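## Task

Move the black-handled espresso tamper onto the top of the wooden shelf beside arm1, the bearing race driver onto the top of the desk beside arm2, and the wooden pillar block onto the top of the desk beside arm3. Each must keep the upright orientation it has now, with its entire base supported by that top. Every other item must finish resting directly on the furniture top it started on. The attempt fails if any item from a top ends up on the floor or on a lower board while no gripper holds it. A placement that stays put only because a robot is holding it does not count. At the end, open the grippers and move the arms away.

## Robot and tools

Setup: three identical i2rt Big YAM arms, named arm1, arm2 and arm3. Each has six revolute joints, a two-finger gripper and a wrist camera. The wrist camera sits on top of the hand and looks toward the fingertips. The hand can reach roughly 1.0 m from the joint1 axis. Two fixed room cameras, room_a and room_b, watch the scene. Loose objects may occasionally get a small push from outside.

Frames: there is one shared scene frame with its origin on the floor and +z up. The hand point lies midway between the fingertips. The hand's z axis runs along the fingers, and the fingers close along its y axis. Each arm's foot pose is never printed.

execute_actions(actions, cameras): actions is a list holding either one action or nothing. An action is an object keyed by arm name. Under each arm goes "joints", an object of absolute joint targets keyed by joint name; these are not offsets. Each arm can name any of these seven keys, in any order:
- joint1_rad: base yaw, -2.879 to 2.879 rad. Positive turns counter-clockwise seen from above. At 0 the arm extends the way its foot faces.
- joint2_rad: shoulder, 0 to 3.141 rad. At 0 the upper arm points back and is roughly level; increasing it lifts the arm up and then forward.
- joint3_rad: elbow, 0 to 3.019 rad. At 0 the arm is folded; increasing it opens the elbow.
- joint4_rad: hand pitch, -1.692 to 1.57 rad. Positive tilts the fingers up.
- joint5_rad: sideways hand swing, -1.57 to 1.57 rad. Positive swings toward the arm's right.
- joint6_rad: hand roll, -2.094 to 2.094 rad. Positive is clockwise when viewed from behind the hand.
- gripper_m: fingertip gap in metres, 0 to 0.093.

A joint counts as arrived when it is within these tolerances: ±0.045, ±0.14, ±0.09, ±0.055, ±0.03, ±0.035 rad for joints 1 to 6, and ±0.003 m for the gripper. Every motion in an action starts at the same moment, and the motions can finish at different times. Joints move at different speeds, so the hand can sweep a wide curve between two postures. A joint or arm you leave out may still be driving toward an older target. An unknown key or an out-of-range number rejects the entire call, and then nothing moves. Example: {"arm1": {"joints": {"gripper_m": 0.05}}, "arm2": {"joints": {"joint1_rad": 0.3}}}.

cameras can be a list drawn from arm1_cam_wrist, arm2_cam_wrist, arm3_cam_wrist, room_a, room_b and all. Omitting it, passing null or passing ["all"] returns every camera; [] returns none. The "pictures" line gives the order of the images. An empty actions list only reports state and images.

wait(seconds): takes 0 to 10 s. It sends no new command and the simulation keeps running. It returns the same kind of result as an empty action.

zoom_image(camera, region): gives a closer view of the most recent full image from that camera. region is [x0, y0, x1, y1] in image pixels, measured from the top-left corner, and may be at most 504 by 504. The wrist images are 616x616 fisheye; the room images are 672x504.

read_manual(section): returns only licence texts. finished_scene(scene): ends the current scene, given its number. It cannot be reversed, and it reports whether the goal was met; the goal must be met and must stay met.

Reading results: joint_status tells how each commanded motion ended.
- off_target: the joint stopped short of its target and may still be pushing.
- contact_stop or time_out: the joint gives up its target and holds where it stopped. The exception is a time_out joint that keeps a target, which may be clipped close to its current position; on_its_own then lists it, and it moves on by itself if the path clears.
- "joint command not followed", usually with a cause line: the self- and inter-arm collision check blocked that arm's targets. Those joints show not_followed, while a gripper target in the same action still runs. A blocked arm may retry the held targets on every later action until you send targets that pass.

on_its_own lists what the current call did not command; "held at" there is the target being held, not the joint's actual position. To relieve a joint that is pushing, command its reported position. A target very close to the current position may not move the joint at all. A joint holding a load sags after a time_out.

If a call reports a stop, the remaining execute_actions, wait and finished_scene calls in that same reply are skipped.

Safety: the arms do not halt on contact and can push hard. A hard squeeze between two arms fails the task, and a hard collision may also fail it; no state line reports arm-to-arm contact. The collision check ignores fingers, gripper housings and wrist cameras, and it can react too late. Each arm acts independently of the others. Sustained pushing or holding heats the motors: a MOTOR HOT warning appears from 85 °C. At 100 °C that arm and its gripper go limp and drop (OVER-TEMPERATURE FAULT), and its unreached keys show limit_stop_at_motor_heat; send those targets again afterwards. Some heat carries over into the next scene. Each finger pad grips with roughly 50 to 62 N. Avoid drops, slips, slams, hard hits and knocking items onto the floor. While you are thinking, the arms keep holding your last command. Shorter robot motion is better.

Each tool is called in YAML: its name, and indented under it one key for each argument.

## Session

execute_actions:
  actions: []

Scene clock: 0.00 s.
Motor temperatures (°C, as the motors report them): arm1=[32 33 30 34 33 31] | arm2=[33 34 31 31 34 32] | arm3=[34 33 35 32 35 33]
arm1.joint_positions: joint1_rad=-0.276 joint2_rad=+0.458 joint3_rad=+1.563 joint4_rad=-1.204 joint5_rad=-0.268 joint6_rad=-0.113 gripper_m=+0.094
arm1.joint_status: not commanded
arm1.hand: x=-0.3742 y=-1.3506 z=+1.6425 quat_wxyz=(-0.671, +0.065, -0.738, +0.008) (m; scene frame)
arm2.joint_positions: joint1_rad=+0.486 joint2_rad=+0.567 joint3_rad=+1.370 joint4_rad=-1.599 joint5_rad=-0.284 joint6_rad=+0.552 gripper_m=+0.095
arm2.joint_status: not commanded
arm2.hand: x=+0.4591 y=+1.4371 z=+1.3189 quat_wxyz=(-0.345, -0.310, -0.866, -0.186) (m; scene frame)
arm3.joint_positions: joint1_rad=-0.444 joint2_rad=+0.519 joint3_rad=+1.560 joint4_rad=-1.491 joint5_rad=-0.022 joint6_rad=+0.206 gripper_m=+0.094
arm3.joint_status: not commanded
arm3.hand: x=+0.2414 y=+0.0845 z=+1.4846 quat_wxyz=(-0.351, +0.502, -0.682, -0.400) (m; scene frame)
pictures: arm1_cam_wrist, arm2_cam_wrist, arm3_cam_wrist, room_a, room_b
Images, in order (width x height): arm1_cam_wrist 616x616, arm2_cam_wrist 616x616, arm3_cam_wrist 616x616, room_a 672x504, room_b 672x504.

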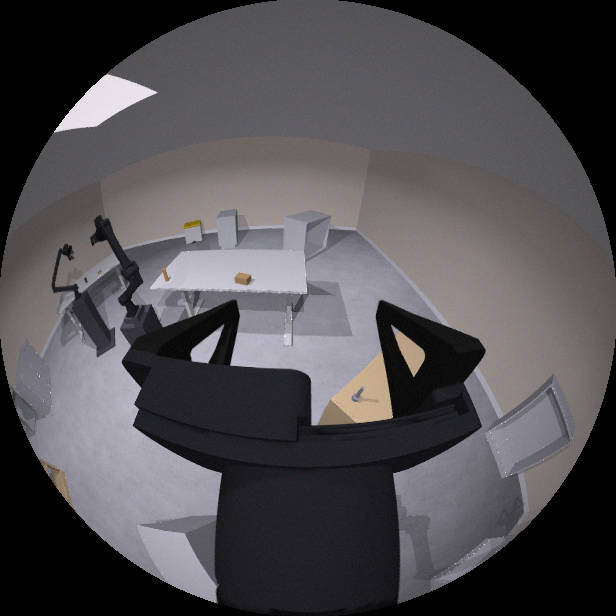

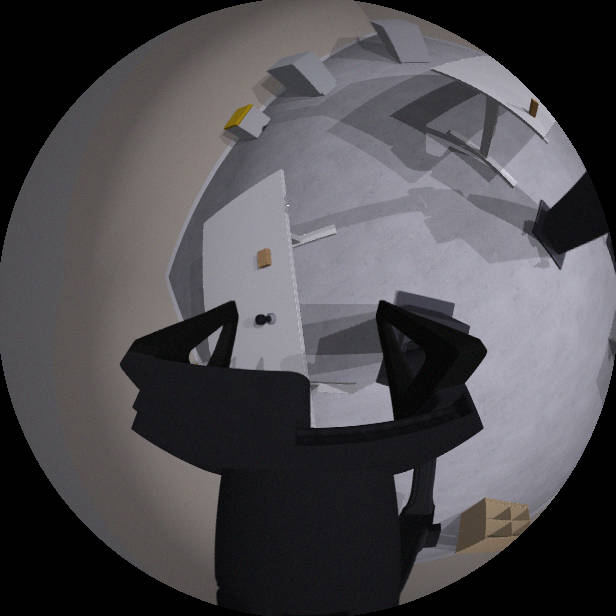

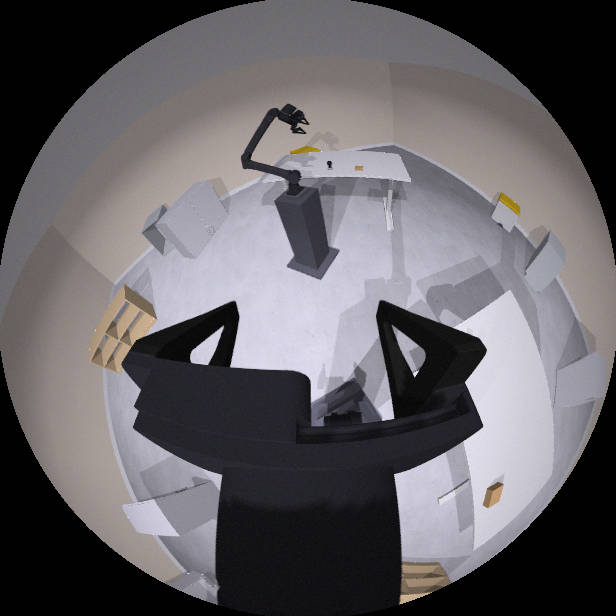

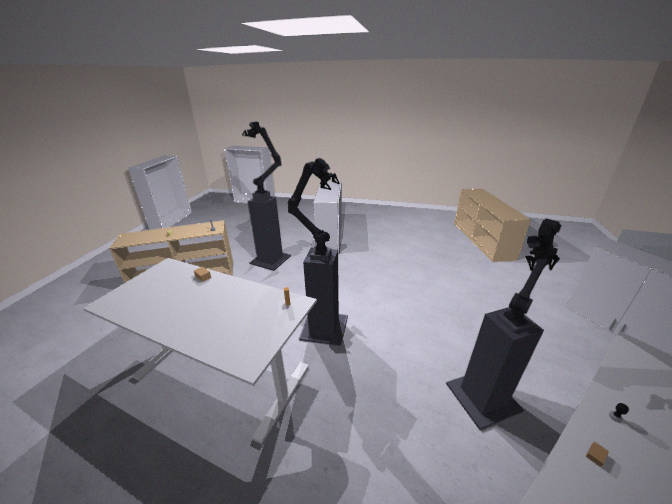

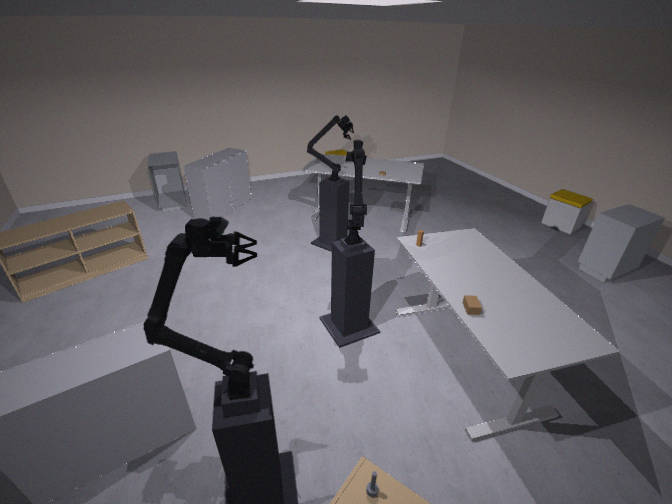

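execute_actions:
  actions:
    - {"arm1":{"joints":{"joint1_rad":-0.55,"joint2_rad":2.08,"joint3_rad":1.59,"joint4_rad":-1.08,"joint5_rad":0,"joint6_rad":0}},"arm2":{"joints":{"joint1_rad":1.47,"joint2_rad":1.79,"joint3_rad":1.7,"joint4_rad":-1.475,"joint5_rad":0,"joint6_rad":0}}}

Scene clock: 2.90 s.
Motor temperatures (°C, as the motors report them): arm1=[32 33 31 34 33 31] | arm2=[33 34 31 31 34 32] | arm3=[34 33 35 32 35 33]
arm1.joint_positions: joint1_rad=-0.540 joint2_rad=+2.096 joint3_rad=+1.577 joint4_rad=-1.085 joint5_rad=-0.004 joint6_rad=-0.009 gripper_m=+0.094
arm1.joint_status: all done
arm1.hand: x=+0.0285 y=-1.6413 z=+0.9575 quat_wxyz=(+0.016, -0.222, -0.975, +0.001) (m; scene frame)
arm2.joint_positions: joint1_rad=+1.474 joint2_rad=+1.792 joint3_rad=+1.699 joint4_rad=-1.474 joint5_rad=+0.000 joint6_rad=+0.014 gripper_m=+0.095
arm2.joint_status: all done
arm2.hand: x=+0.6869 y=+1.8059 z=+1.0264 quat_wxyz=(+0.002, +0.355, -0.935, -0.004) (m; scene frame)
arm3.joint_positions: joint1_rad=-0.444 joint2_rad=+0.519 joint3_rad=+1.560 joint4_rad=-1.491 joint5_rad=-0.022 joint6_rad=+0.206 gripper_m=+0.094
arm3.joint_status: not commanded
arm3.hand: x=+0.2414 y=+0.0845 z=+1.4846 quat_wxyz=(-0.351, +0.502, -0.682, -0.400) (m; scene frame)
pictures: arm1_cam_wrist, arm2_cam_wrist, arm3_cam_wrist, room_a, room_b
Images, in order (width x height): arm1_cam_wrist 616x616, arm2_cam_wrist 616x616, arm3_cam_wrist 616x616, room_a 672x504, room_b 672x504.

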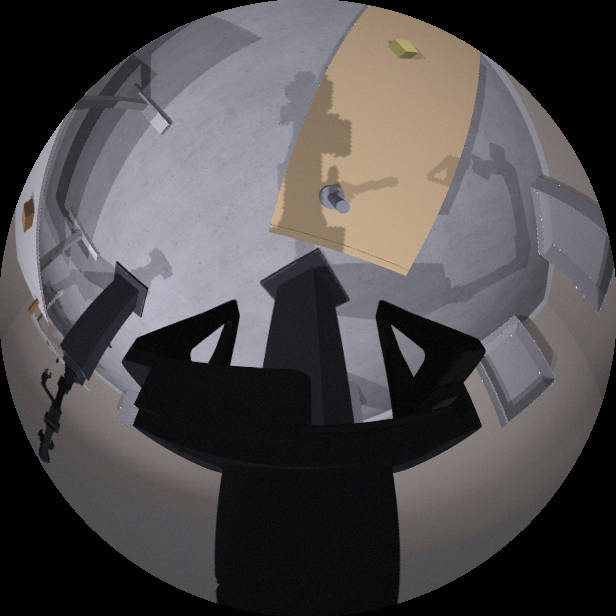

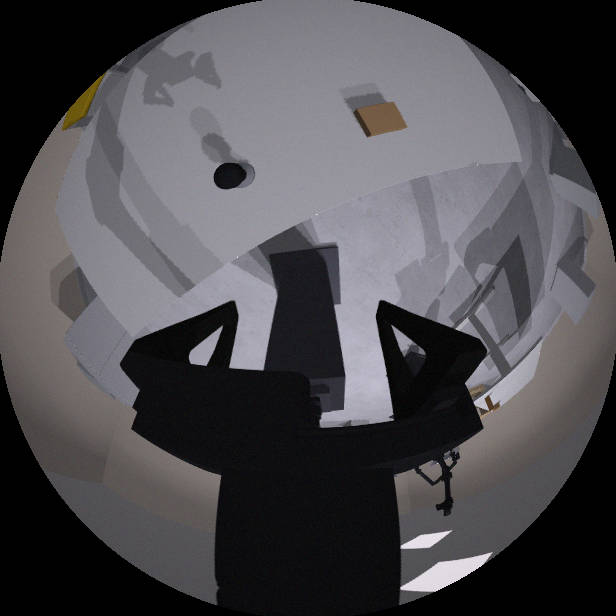

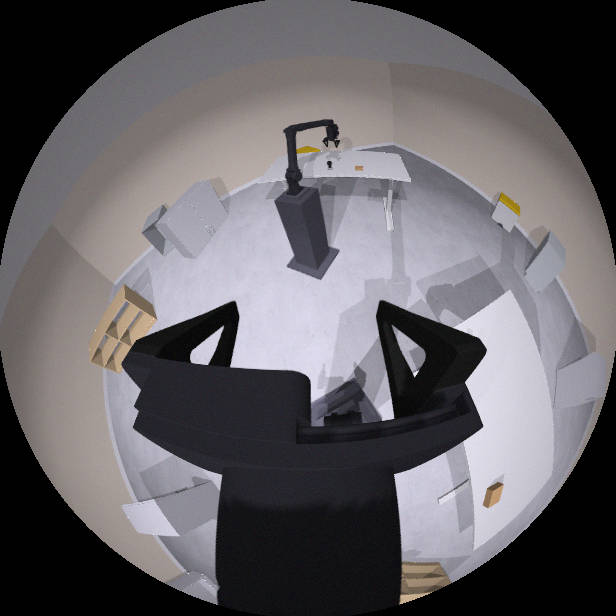

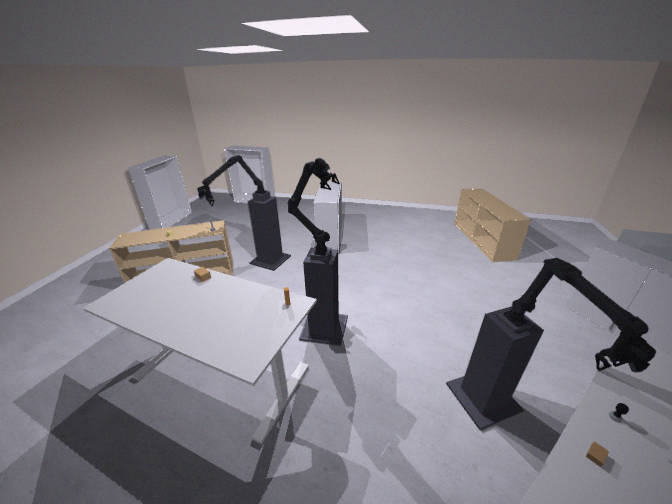

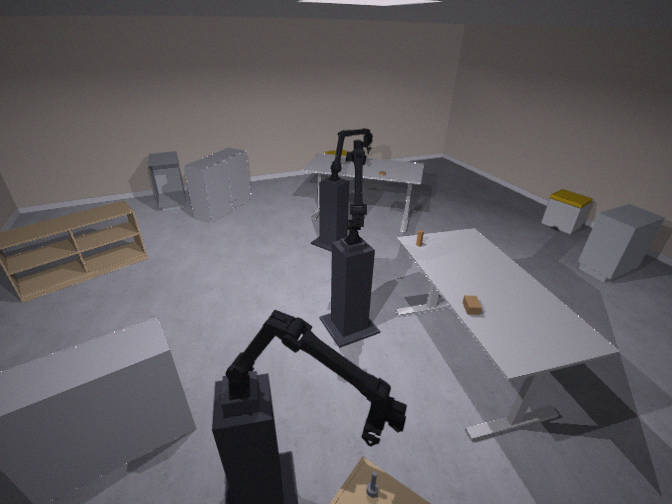

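execute_actions:
  actions:
    - {"arm1":{"joints":{"joint1_rad":-0.63,"joint2_rad":2.33,"joint3_rad":1.63,"joint4_rad":-0.85}},"arm2":{"joints":{"joint1_rad":1.65,"joint2_rad":2.08,"joint3_rad":1.776,"joint4_rad":-1.268}}}

Scene clock: 4.60 s.
Motor temperatures (°C, as the motors report them): arm1=[32 34 31 34 33 31] | arm2=[33 34 32 31 34 32] | arm3=[34 33 36 32 35 33]
arm1.joint_positions: joint1_rad=-0.640 joint2_rad=+2.343 joint3_rad=+1.607 joint4_rad=-0.862 joint5_rad=-0.003 joint6_rad=-0.008 gripper_m=+0.094
arm1.joint_status: all done
arm1.hand: x=+0.0135 y=-1.7044 z=+0.8214 quat_wxyz=(+0.012, -0.271, -0.963, +0.001) (m; scene frame)
arm2.joint_positions: joint1_rad=+1.648 joint2_rad=+2.071 joint3_rad=+1.754 joint4_rad=-1.277 joint5_rad=+0.000 joint6_rad=+0.012 gripper_m=+0.095
arm2.joint_status: all done
arm2.hand: x=+0.6563 y=+1.9253 z=+0.8884 quat_wxyz=(+0.014, +0.435, -0.900, +0.001) (m; scene frame)
arm3.joint_positions: joint1_rad=-0.444 joint2_rad=+0.519 joint3_rad=+1.560 joint4_rad=-1.491 joint5_rad=-0.022 joint6_rad=+0.206 gripper_m=+0.094
arm3.joint_status: not commanded
arm3.hand: x=+0.2414 y=+0.0845 z=+1.4846 quat_wxyz=(-0.351, +0.502, -0.682, -0.400) (m; scene frame)
pictures: arm1_cam_wrist, arm2_cam_wrist, arm3_cam_wrist, room_a, room_b
Images, in order (width x height): arm1_cam_wrist 616x616, arm2_cam_wrist 616x616, arm3_cam_wrist 616x616, room_a 672x504, room_b 672x504.

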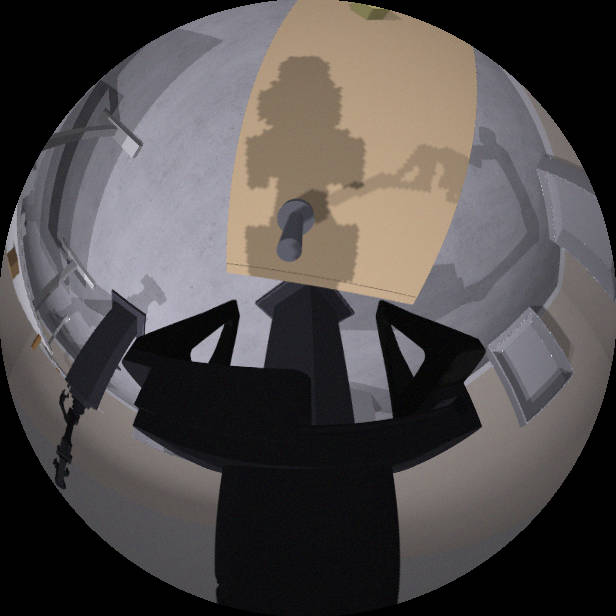

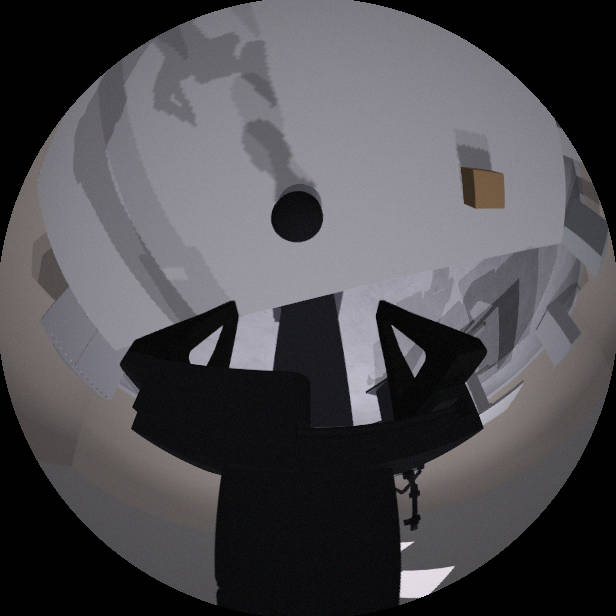

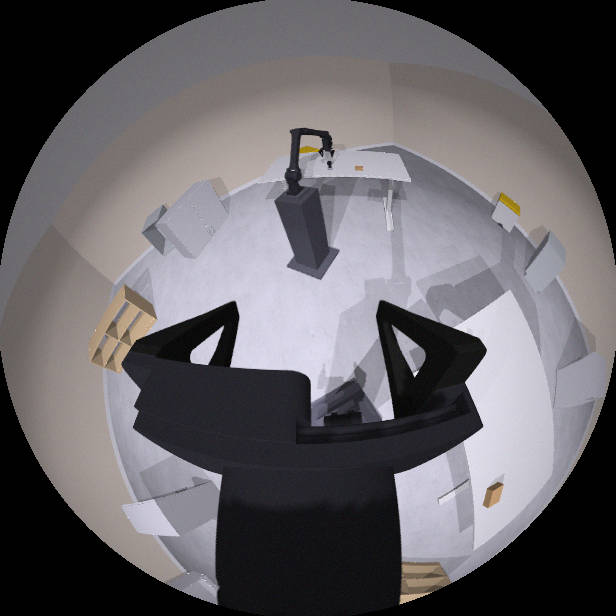

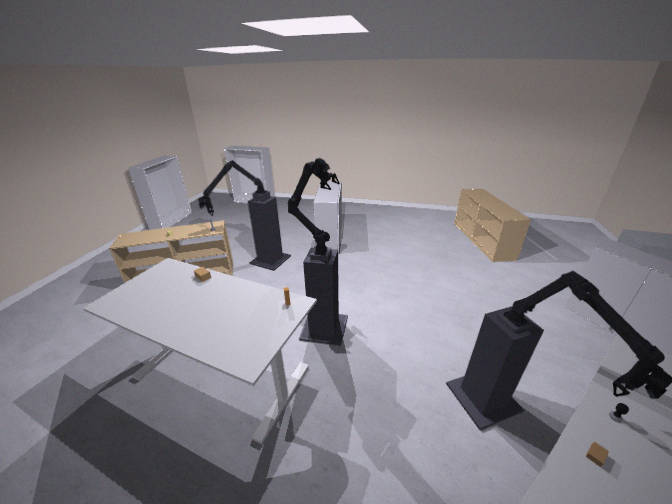

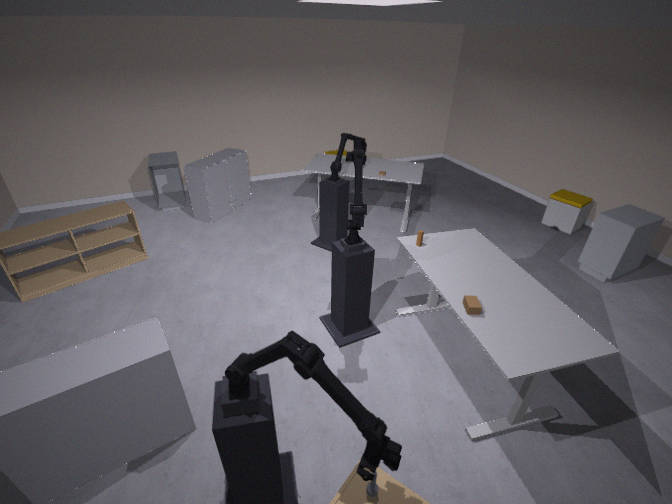

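execute_actions:
  actions:
    - {"arm1":{"joints":{"joint1_rad":-0.607,"joint2_rad":2.412,"joint3_rad":1.674,"joint4_rad":-0.79}},"arm2":{"joints":{"joint1_rad":1.662,"joint2_rad":2.185,"joint3_rad":1.86,"joint4_rad":-1.22}}}
  cameras: ["arm1_cam_wrist","arm2_cam_wrist","room_a"]

Scene clock: 5.83 s.
Motor temperatures (°C, as the motors report them): arm1=[32 34 32 34 33 31] | arm2=[33 34 32 31 34 32] | arm3=[34 33 36 32 35 33]
arm1.joint_positions: joint1_rad=-0.615 joint2_rad=+2.421 joint3_rad=+1.639 joint4_rad=-0.800 joint5_rad=-0.003 joint6_rad=-0.008 gripper_m=+0.094
arm1.joint_status: all done
arm1.hand: x=+0.0288 y=-1.6958 z=+0.7839 quat_wxyz=(+0.005, -0.258, -0.966, +0.004) (m; scene frame)
arm2.joint_positions: joint1_rad=+1.654 joint2_rad=+2.179 joint3_rad=+1.819 joint4_rad=-1.226 joint5_rad=+0.000 joint6_rad=+0.012 gripper_m=+0.095
arm2.joint_status: all done
arm2.hand: x=+0.6697 y=+1.9491 z=+0.8453 quat_wxyz=(+0.011, +0.438, -0.899, +0.000) (m; scene frame)
arm3.joint_positions: joint1_rad=-0.444 joint2_rad=+0.519 joint3_rad=+1.560 joint4_rad=-1.491 joint5_rad=-0.022 joint6_rad=+0.206 gripper_m=+0.094
arm3.joint_status: not commanded
arm3.hand: x=+0.2414 y=+0.0845 z=+1.4846 quat_wxyz=(-0.351, +0.502, -0.682, -0.400) (m; scene frame)
pictures: arm1_cam_wrist, arm2_cam_wrist, room_a
Images, in order (width x height): arm1_cam_wrist 616x616, arm2_cam_wrist 616x616, room_a 672x504.

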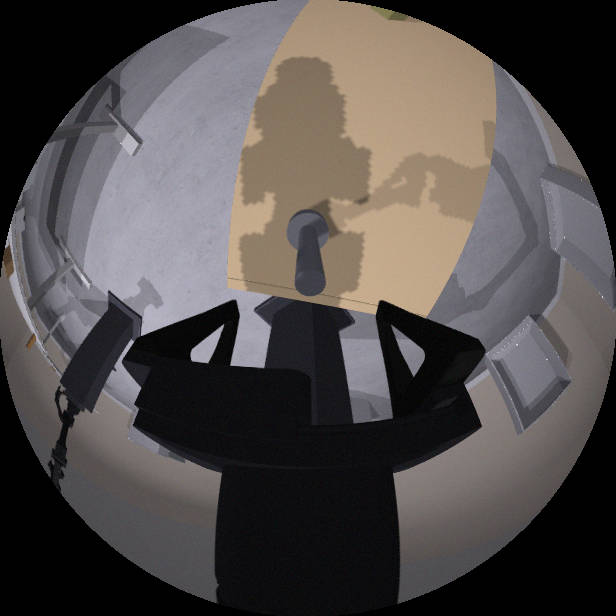

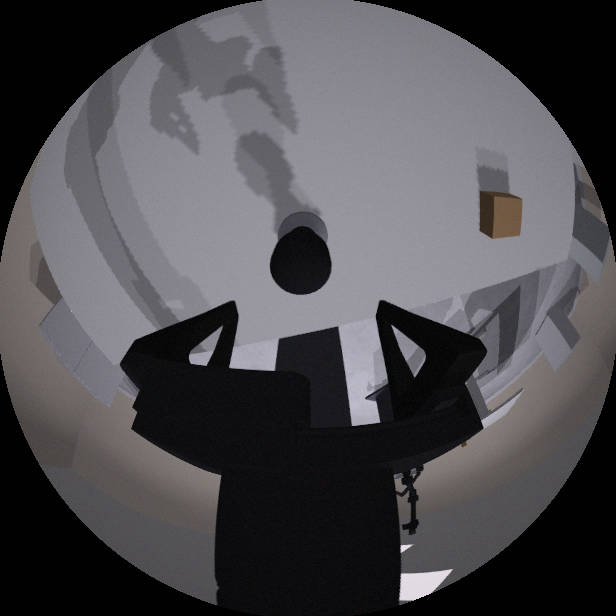

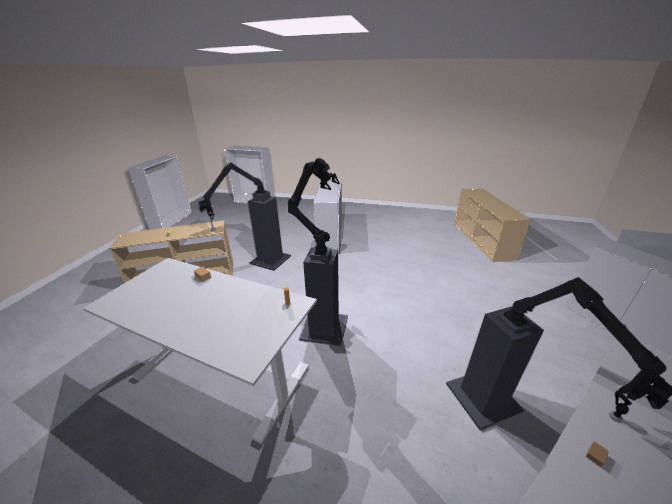

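execute_actions:
  actions:
    - {"arm1":{"joints":{"joint2_rad":2.532,"joint3_rad":1.71,"joint4_rad":-0.70}},"arm2":{"joints":{"joint1_rad":1.672,"joint2_rad":2.265,"joint4_rad":-1.135}}}
  cameras: ["arm1_cam_wrist","arm2_cam_wrist","room_a"]

Scene clock: 7.07 s.
Motor temperatures (°C, as the motors report them): arm1=[32 34 32 34 33 31] | arm2=[33 35 32 31 34 32] | arm3=[34 33 36 32 35 33]
arm1.joint_positions: joint1_rad=-0.615 joint2_rad=+2.551 joint3_rad=+1.685 joint4_rad=-0.711 joint5_rad=-0.003 joint6_rad=-0.008 gripper_m=+0.094
arm1.joint_status: all done
arm1.hand: x=+0.0292 y=-1.6970 z=+0.7176 quat_wxyz=(+0.002, -0.258, -0.966, +0.004) (m; scene frame)
arm2.joint_positions: joint1_rad=+1.666 joint2_rad=+2.260 joint3_rad=+1.821 joint4_rad=-1.146 joint5_rad=+0.000 joint6_rad=+0.012 gripper_m=+0.095
arm2.joint_status: all done
arm2.hand: x=+0.6689 y=+1.9620 z=+0.7947 quat_wxyz=(+0.010, +0.443, -0.896, -0.001) (m; scene frame)
arm3.joint_positions: joint1_rad=-0.444 joint2_rad=+0.519 joint3_rad=+1.560 joint4_rad=-1.491 joint5_rad=-0.022 joint6_rad=+0.206 gripper_m=+0.094
arm3.joint_status: not commanded
arm3.hand: x=+0.2414 y=+0.0845 z=+1.4846 quat_wxyz=(-0.351, +0.502, -0.682, -0.400) (m; scene frame)
pictures: arm1_cam_wrist, arm2_cam_wrist, room_a
Images, in order (width x height): arm1_cam_wrist 616x616, arm2_cam_wrist 616x616, room_a 672x504.

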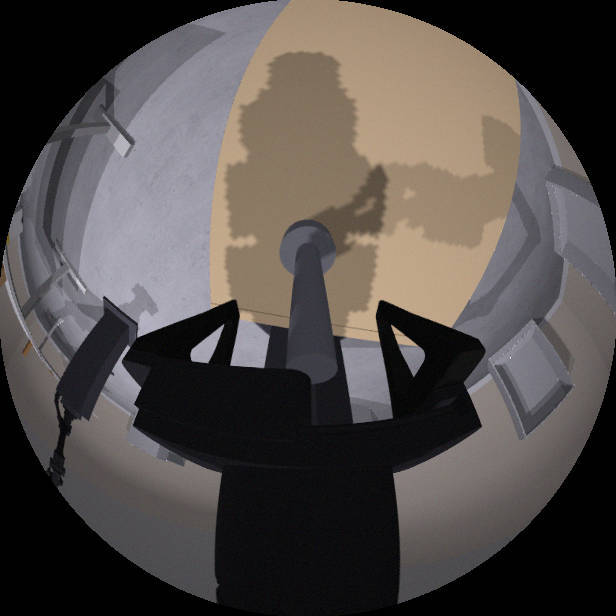

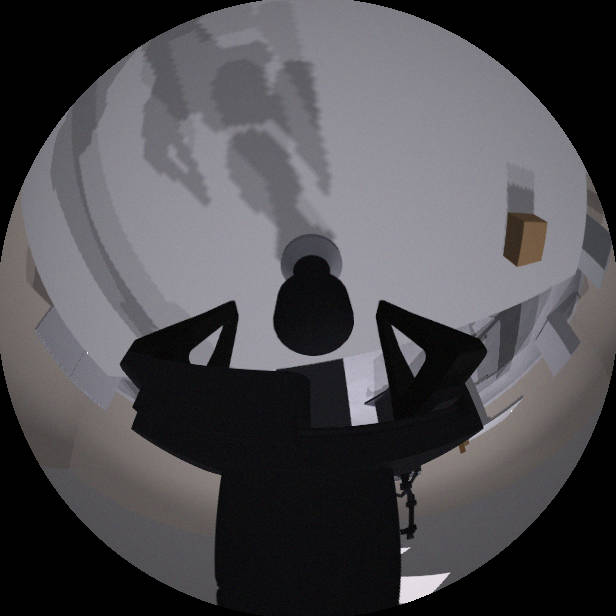

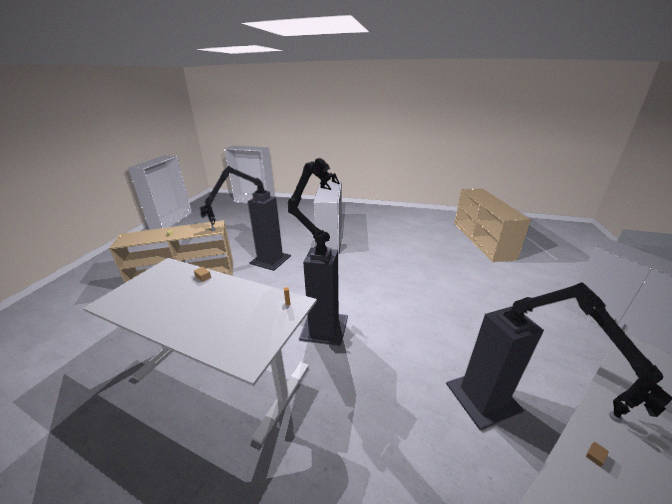

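execute_actions:
  actions:
    - {"arm1":{"joints":{"joint2_rad":2.33,"joint3_rad":1.63,"joint4_rad":-0.85}},"arm2":{"joints":{"gripper_m":0.0}},"arm3":{"joints":{"joint1_rad":-0.37,"joint2_rad":1.5,"joint3_rad":1.0,"joint4_rad":0.5,"joint5_rad":0,"joint6_rad":0}}}
  cameras: ["arm2_cam_wrist"]

execute_actions:
  actions:
    - {"arm2":{"joints":{"joint2_rad":1.79,"joint3_rad":1.7,"joint4_rad":-1.475}},"arm1":{"joints":{"joint2_rad":1.79,"joint3_rad":1.7,"joint4_rad":-1.475}}}
  cameras: ["room_a"]

execute_actions:
  actions:
    - {"arm2":{"joints":{"joint1_rad":-0.874}},"arm1":{"joints":{"joint1_rad":0.979}}}

Scene clock: 9.40 s.
Motor temperatures (°C, as the motors report them): arm1=[32 35 32 34 33 31] | arm2=[33 35 33 31 34 32] | arm3=[34 33 37 32 35 33]
arm1.joint_positions: joint1_rad=-0.615 joint2_rad=+2.330 joint3_rad=+1.618 joint4_rad=-0.840 joint5_rad=-0.003 joint6_rad=-0.008 gripper_m=+0.094
arm1.joint_status: all done
arm1.hand: x=+0.0344 y=-1.6984 z=+0.8327 quat_wxyz=(-0.010, -0.258, -0.966, +0.008) (m; scene frame)
arm2.joint_positions: joint1_rad=+1.666 joint2_rad=+2.260 joint3_rad=+1.821 joint4_rad=-1.145 joint5_rad=+0.000 joint6_rad=+0.012 gripper_m=+0.045
arm2.joint_status: gripper_m off_target (ended at +0.045, target +0.000)
arm2.hand: x=+0.6690 y=+1.9621 z=+0.7947 quat_wxyz=(+0.010, +0.443, -0.896, -0.001) (m; scene frame)
arm3.joint_positions: joint1_rad=-0.380 joint2_rad=+1.476 joint3_rad=+0.984 joint4_rad=+0.484 joint5_rad=-0.004 joint6_rad=+0.010 gripper_m=+0.094
arm3.joint_status: all done
arm3.hand: x=+0.2578 y=+0.5797 z=+1.2159 quat_wxyz=(-0.506, +0.489, -0.515, -0.490) (m; scene frame)
pictures: arm2_cam_wrist
Images, in order (width x height): arm2_cam_wrist 616x616.

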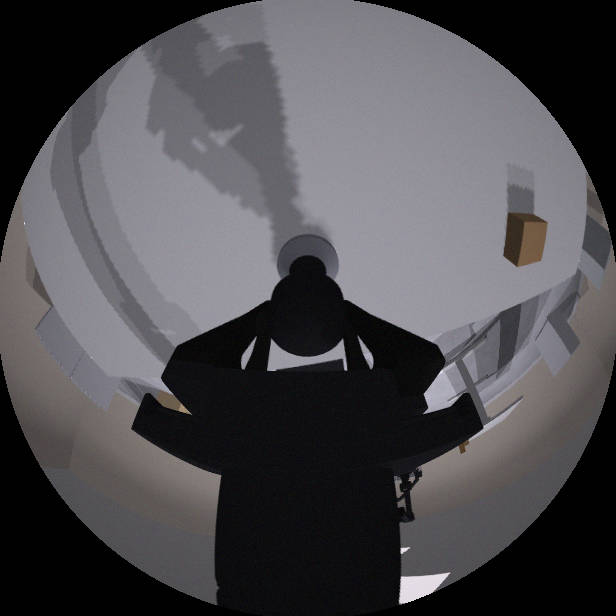

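Scene clock: 11.03 s.
Motor temperatures (°C, as the motors report them): arm1=[32 35 33 34 33 31] | arm2=[33 35 33 31 34 32] | arm3=[34 33 37 33 35 33]
arm1.joint_positions: joint1_rad=-0.615 joint2_rad=+1.806 joint3_rad=+1.686 joint4_rad=-1.465 joint5_rad=-0.003 joint6_rad=-0.008 gripper_m=+0.094
arm1.joint_status: all done
arm1.hand: x=-0.0283 y=-1.6569 z=+1.1604 quat_wxyz=(+0.006, -0.258, -0.966, +0.003) (m; scene frame)
arm2.joint_positions: joint1_rad=+1.666 joint2_rad=+1.810 joint3_rad=+1.684 joint4_rad=-1.468 joint5_rad=+0.000 joint6_rad=+0.012 gripper_m=+0.045
arm2.joint_status: all done
arm2.hand: x=+0.6075 y=+1.8757 z=+1.0124 quat_wxyz=(+0.014, +0.443, -0.896, +0.001) (m; scene frame)
arm3.joint_positions: joint1_rad=-0.380 joint2_rad=+1.476 joint3_rad=+0.984 joint4_rad=+0.484 joint5_rad=-0.004 joint6_rad=+0.010 gripper_m=+0.094
arm3.joint_status: not commanded
arm3.hand: x=+0.2578 y=+0.5797 z=+1.2159 quat_wxyz=(-0.506, +0.489, -0.515, -0.490) (m; scene frame)
pictures: room_a
Images, in order (width x height): room_a 672x504.

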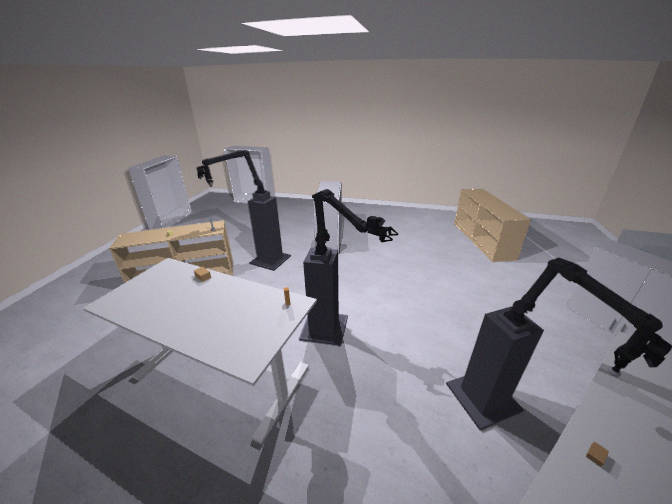

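Scene clock: 13.57 s.
Motor temperatures (°C, as the motors report them): arm1=[32 35 33 34 33 31] | arm2=[33 36 34 31 34 32] | arm3=[34 33 38 33 35 33]
arm1.joint_positions: joint1_rad=+0.985 joint2_rad=+1.806 joint3_rad=+1.686 joint4_rad=-1.465 joint5_rad=+0.000 joint6_rad=-0.006 gripper_m=+0.094
arm1.joint_status: all done
arm1.hand: x=-0.2388 y=-0.8937 z=+1.1513 quat_wxyz=(+0.010, +0.512, -0.859, +0.008) (m; scene frame)
arm2.joint_positions: joint1_rad=-0.879 joint2_rad=+1.810 joint3_rad=+1.684 joint4_rad=-1.468 joint5_rad=+0.002 joint6_rad=+0.011 gripper_m=+0.045
arm2.joint_status: all done
arm2.hand: x=+0.2530 y=+0.8841 z=+1.0125 quat_wxyz=(+0.014, -0.726, -0.687, -0.005) (m; scene frame)
arm3.joint_positions: joint1_rad=-0.380 joint2_rad=+1.476 joint3_rad=+0.984 joint4_rad=+0.484 joint5_rad=-0.004 joint6_rad=+0.010 gripper_m=+0.094
arm3.joint_status: not commanded
arm3.hand: x=+0.2578 y=+0.5797 z=+1.2159 quat_wxyz=(-0.506, +0.489, -0.515, -0.490) (m; scene frame)
pictures: arm1_cam_wrist, arm2_cam_wrist, arm3_cam_wrist, room_a, room_b
Images, in order (width x height): arm1_cam_wrist 616x616, arm2_cam_wrist 616x616, arm3_cam_wrist 616x616, room_a 672x504, room_b 672x504.

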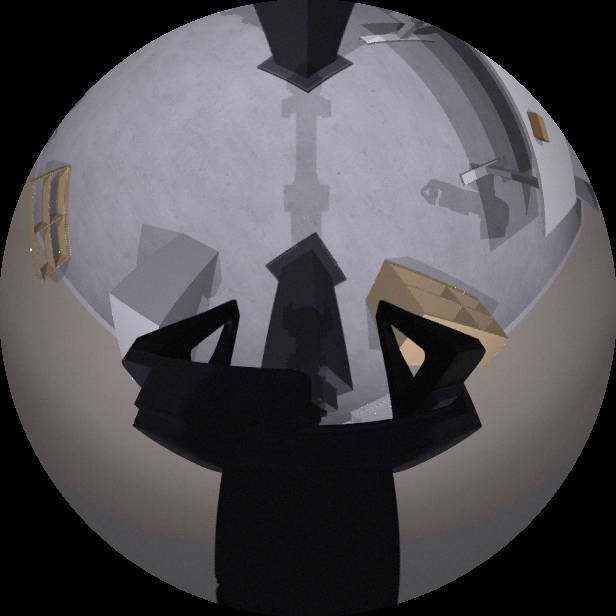

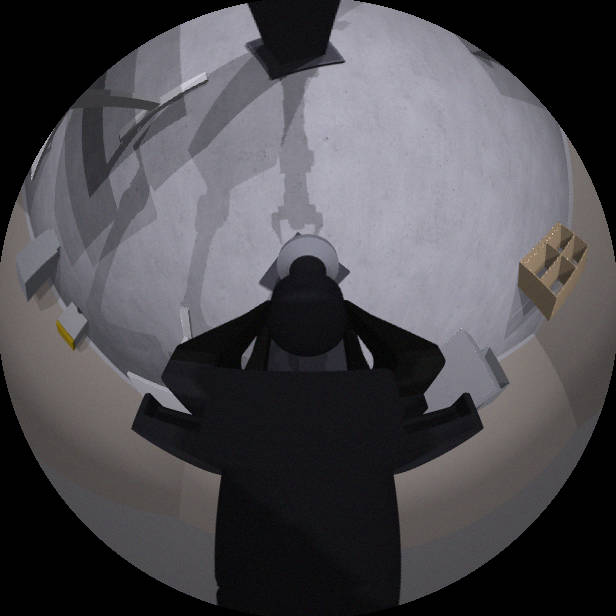

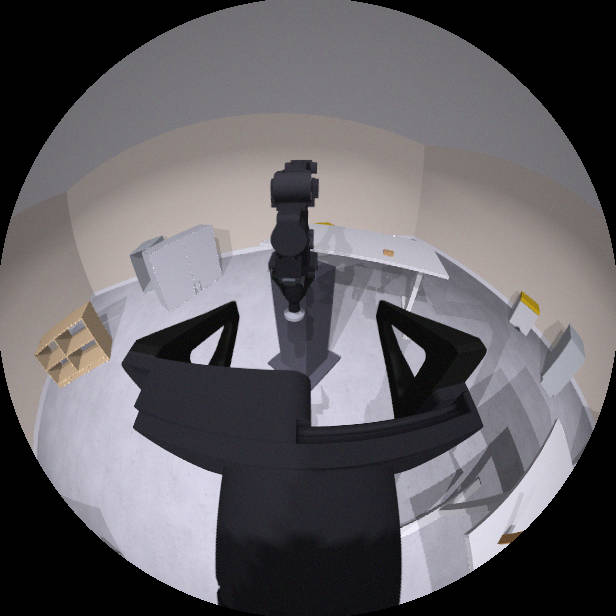

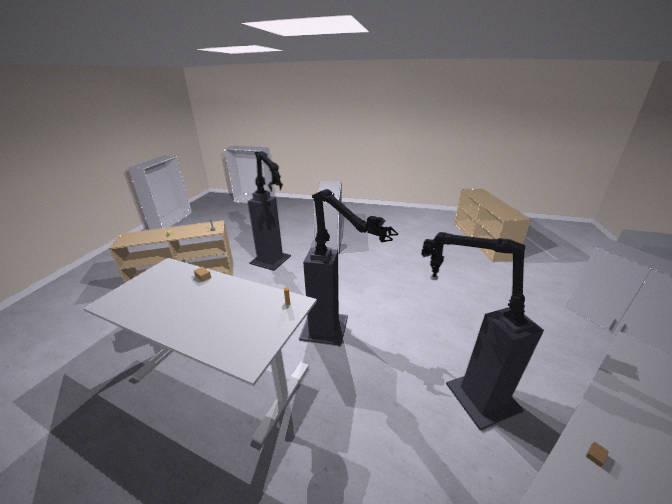

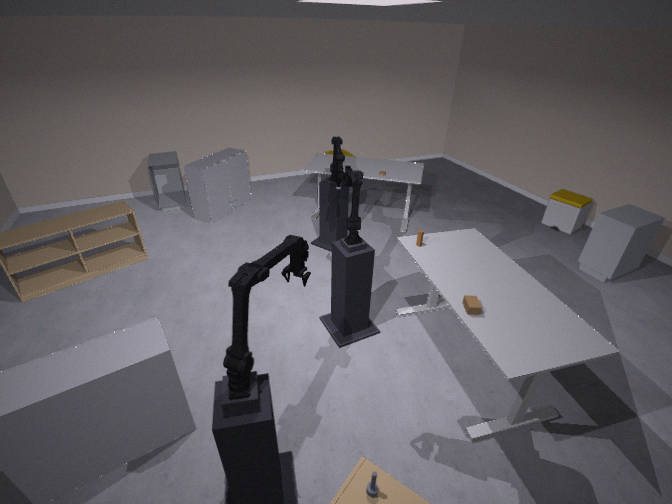

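execute_actions:
  actions:
    - {"arm2":{"joints":{"joint6_rad":1.57}},"arm1":{"joints":{"joint6_rad":1.57}},"arm3":{"joints":{"joint1_rad":-0.35,"joint2_rad":2.3,"joint3_rad":1.39,"joint4_rad":0.94}}}
  cameras: ["arm3_cam_wrist","arm2_cam_wrist","room_a"]

zoom_image:
  camera: "room_a"
  region: [360,210,500,310]

Scene clock: 16.07 s.
Motor temperatures (°C, as the motors report them): arm1=[32 35 33 34 33 31] | arm2=[33 36 34 31 34 32] | arm3=[34 34 39 33 35 33]
arm1.joint_positions: joint1_rad=+0.985 joint2_rad=+1.806 joint3_rad=+1.686 joint4_rad=-1.465 joint5_rad=+0.000 joint6_rad=+1.561 gripper_m=+0.094
arm1.joint_status: all done
arm1.hand: x=-0.2388 y=-0.8937 z=+1.1513 quat_wxyz=(+0.002, -0.243, -0.970, +0.013) (m; scene frame)
arm2.joint_positions: joint1_rad=-0.879 joint2_rad=+1.810 joint3_rad=+1.684 joint4_rad=-1.468 joint5_rad=+0.002 joint6_rad=+1.556 gripper_m=+0.045
arm2.joint_status: all done
arm2.hand: x=+0.2530 y=+0.8841 z=+1.0125 quat_wxyz=(+0.013, -1.000, +0.015, +0.006) (m; scene frame)
arm3.joint_positions: joint1_rad=-0.359 joint2_rad=+2.313 joint3_rad=+1.369 joint4_rad=+0.925 joint5_rad=-0.004 joint6_rad=+0.009 gripper_m=+0.094
arm3.joint_status: all done
arm3.hand: x=+0.2489 y=+0.7417 z=+0.9345 quat_wxyz=(-0.498, +0.497, -0.512, -0.493) (m; scene frame)
pictures: arm2_cam_wrist, arm3_cam_wrist, room_a
Images, in order (width x height): arm2_cam_wrist 616x616, arm3_cam_wrist 616x616, room_a 672x504.

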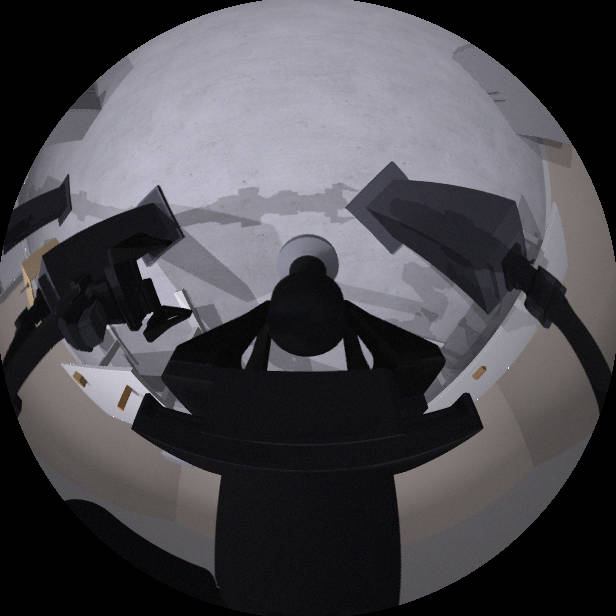

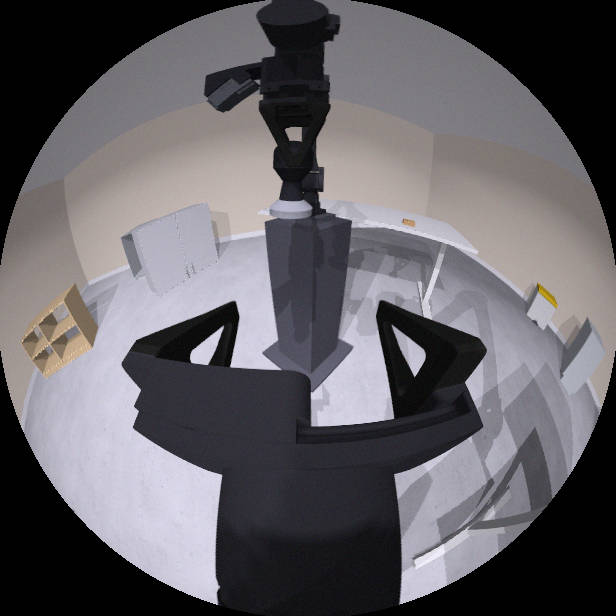

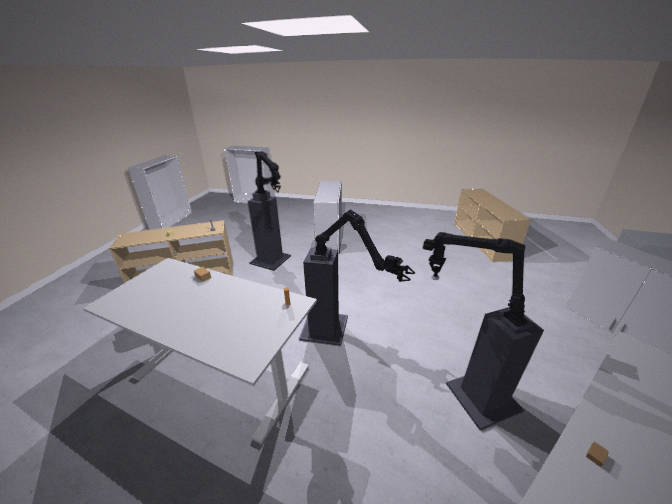

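Region (360, 210, 500, 310) of room_a's 672x504 image, scaled by 3.600, with more detail than that image has; it fills the top 360 rows of this view, and the rest is white.

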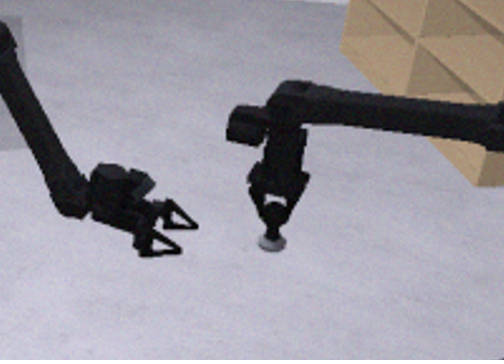

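execute_actions:
  actions:
    - {"arm3":{"joints":{"joint1_rad":-0.325,"joint2_rad":2.448,"joint3_rad":1.80,"joint4_rad":0.69}}}
  cameras: ["arm3_cam_wrist","arm2_cam_wrist","room_a"]

zoom_image:
  camera: "room_a"
  region: [380,220,480,300]

Scene clock: 17.73 s.
Motor temperatures (°C, as the motors report them): arm1=[32 35 34 34 33 31] | arm2=[33 36 34 31 34 32] | arm3=[34 35 39 33 35 33]
arm1.joint_positions: joint1_rad=+0.985 joint2_rad=+1.806 joint3_rad=+1.686 joint4_rad=-1.465 joint5_rad=+0.000 joint6_rad=+1.561 gripper_m=+0.094
arm1.joint_status: not commanded
arm1.hand: x=-0.2388 y=-0.8937 z=+1.1513 quat_wxyz=(+0.002, -0.243, -0.970, +0.013) (m; scene frame)
arm2.joint_positions: joint1_rad=-0.879 joint2_rad=+1.810 joint3_rad=+1.684 joint4_rad=-1.468 joint5_rad=+0.002 joint6_rad=+1.557 gripper_m=+0.045
arm2.joint_status: not commanded
arm2.hand: x=+0.2530 y=+0.8841 z=+1.0125 quat_wxyz=(+0.013, -1.000, +0.015, +0.006) (m; scene frame)
arm3.joint_positions: joint1_rad=-0.331 joint2_rad=+2.433 joint3_rad=+1.766 joint4_rad=+0.697 joint5_rad=-0.004 joint6_rad=+0.009 gripper_m=+0.094
arm3.joint_status: all done
arm3.hand: x=+0.2260 y=+0.8436 z=+0.9813 quat_wxyz=(-0.504, +0.492, -0.493, -0.512) (m; scene frame)
pictures: arm2_cam_wrist, arm3_cam_wrist, room_a
Images, in order (width x height): arm2_cam_wrist 616x616, arm3_cam_wrist 616x616, room_a 672x504.

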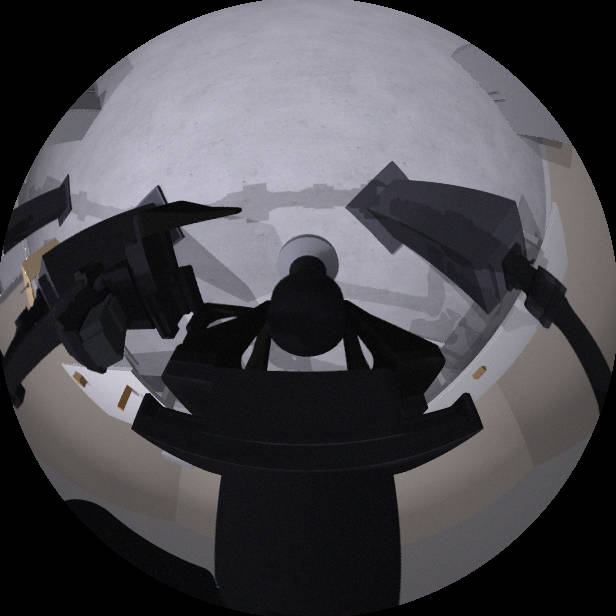

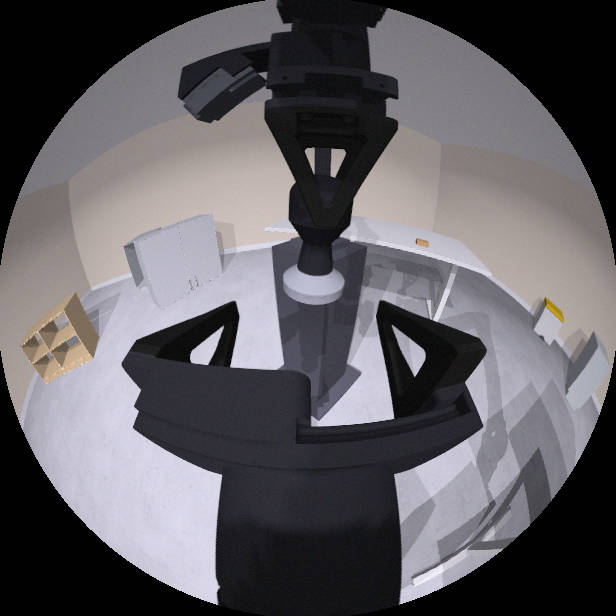

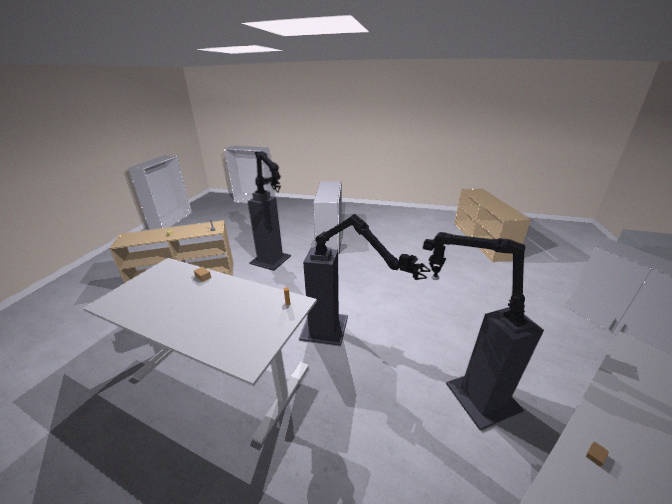

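Region (380, 220, 480, 300) of room_a's 672x504 image, scaled by 5.040, with more detail than that image has; it fills the top 403 rows of this view, and the rest is white.

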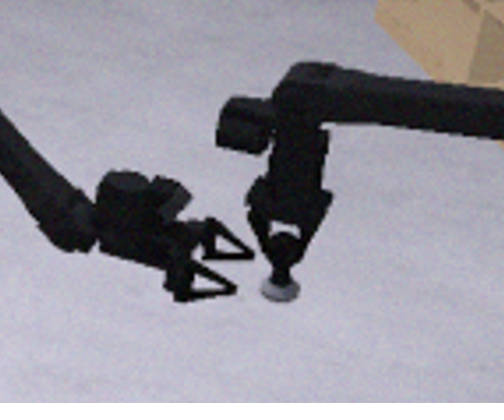

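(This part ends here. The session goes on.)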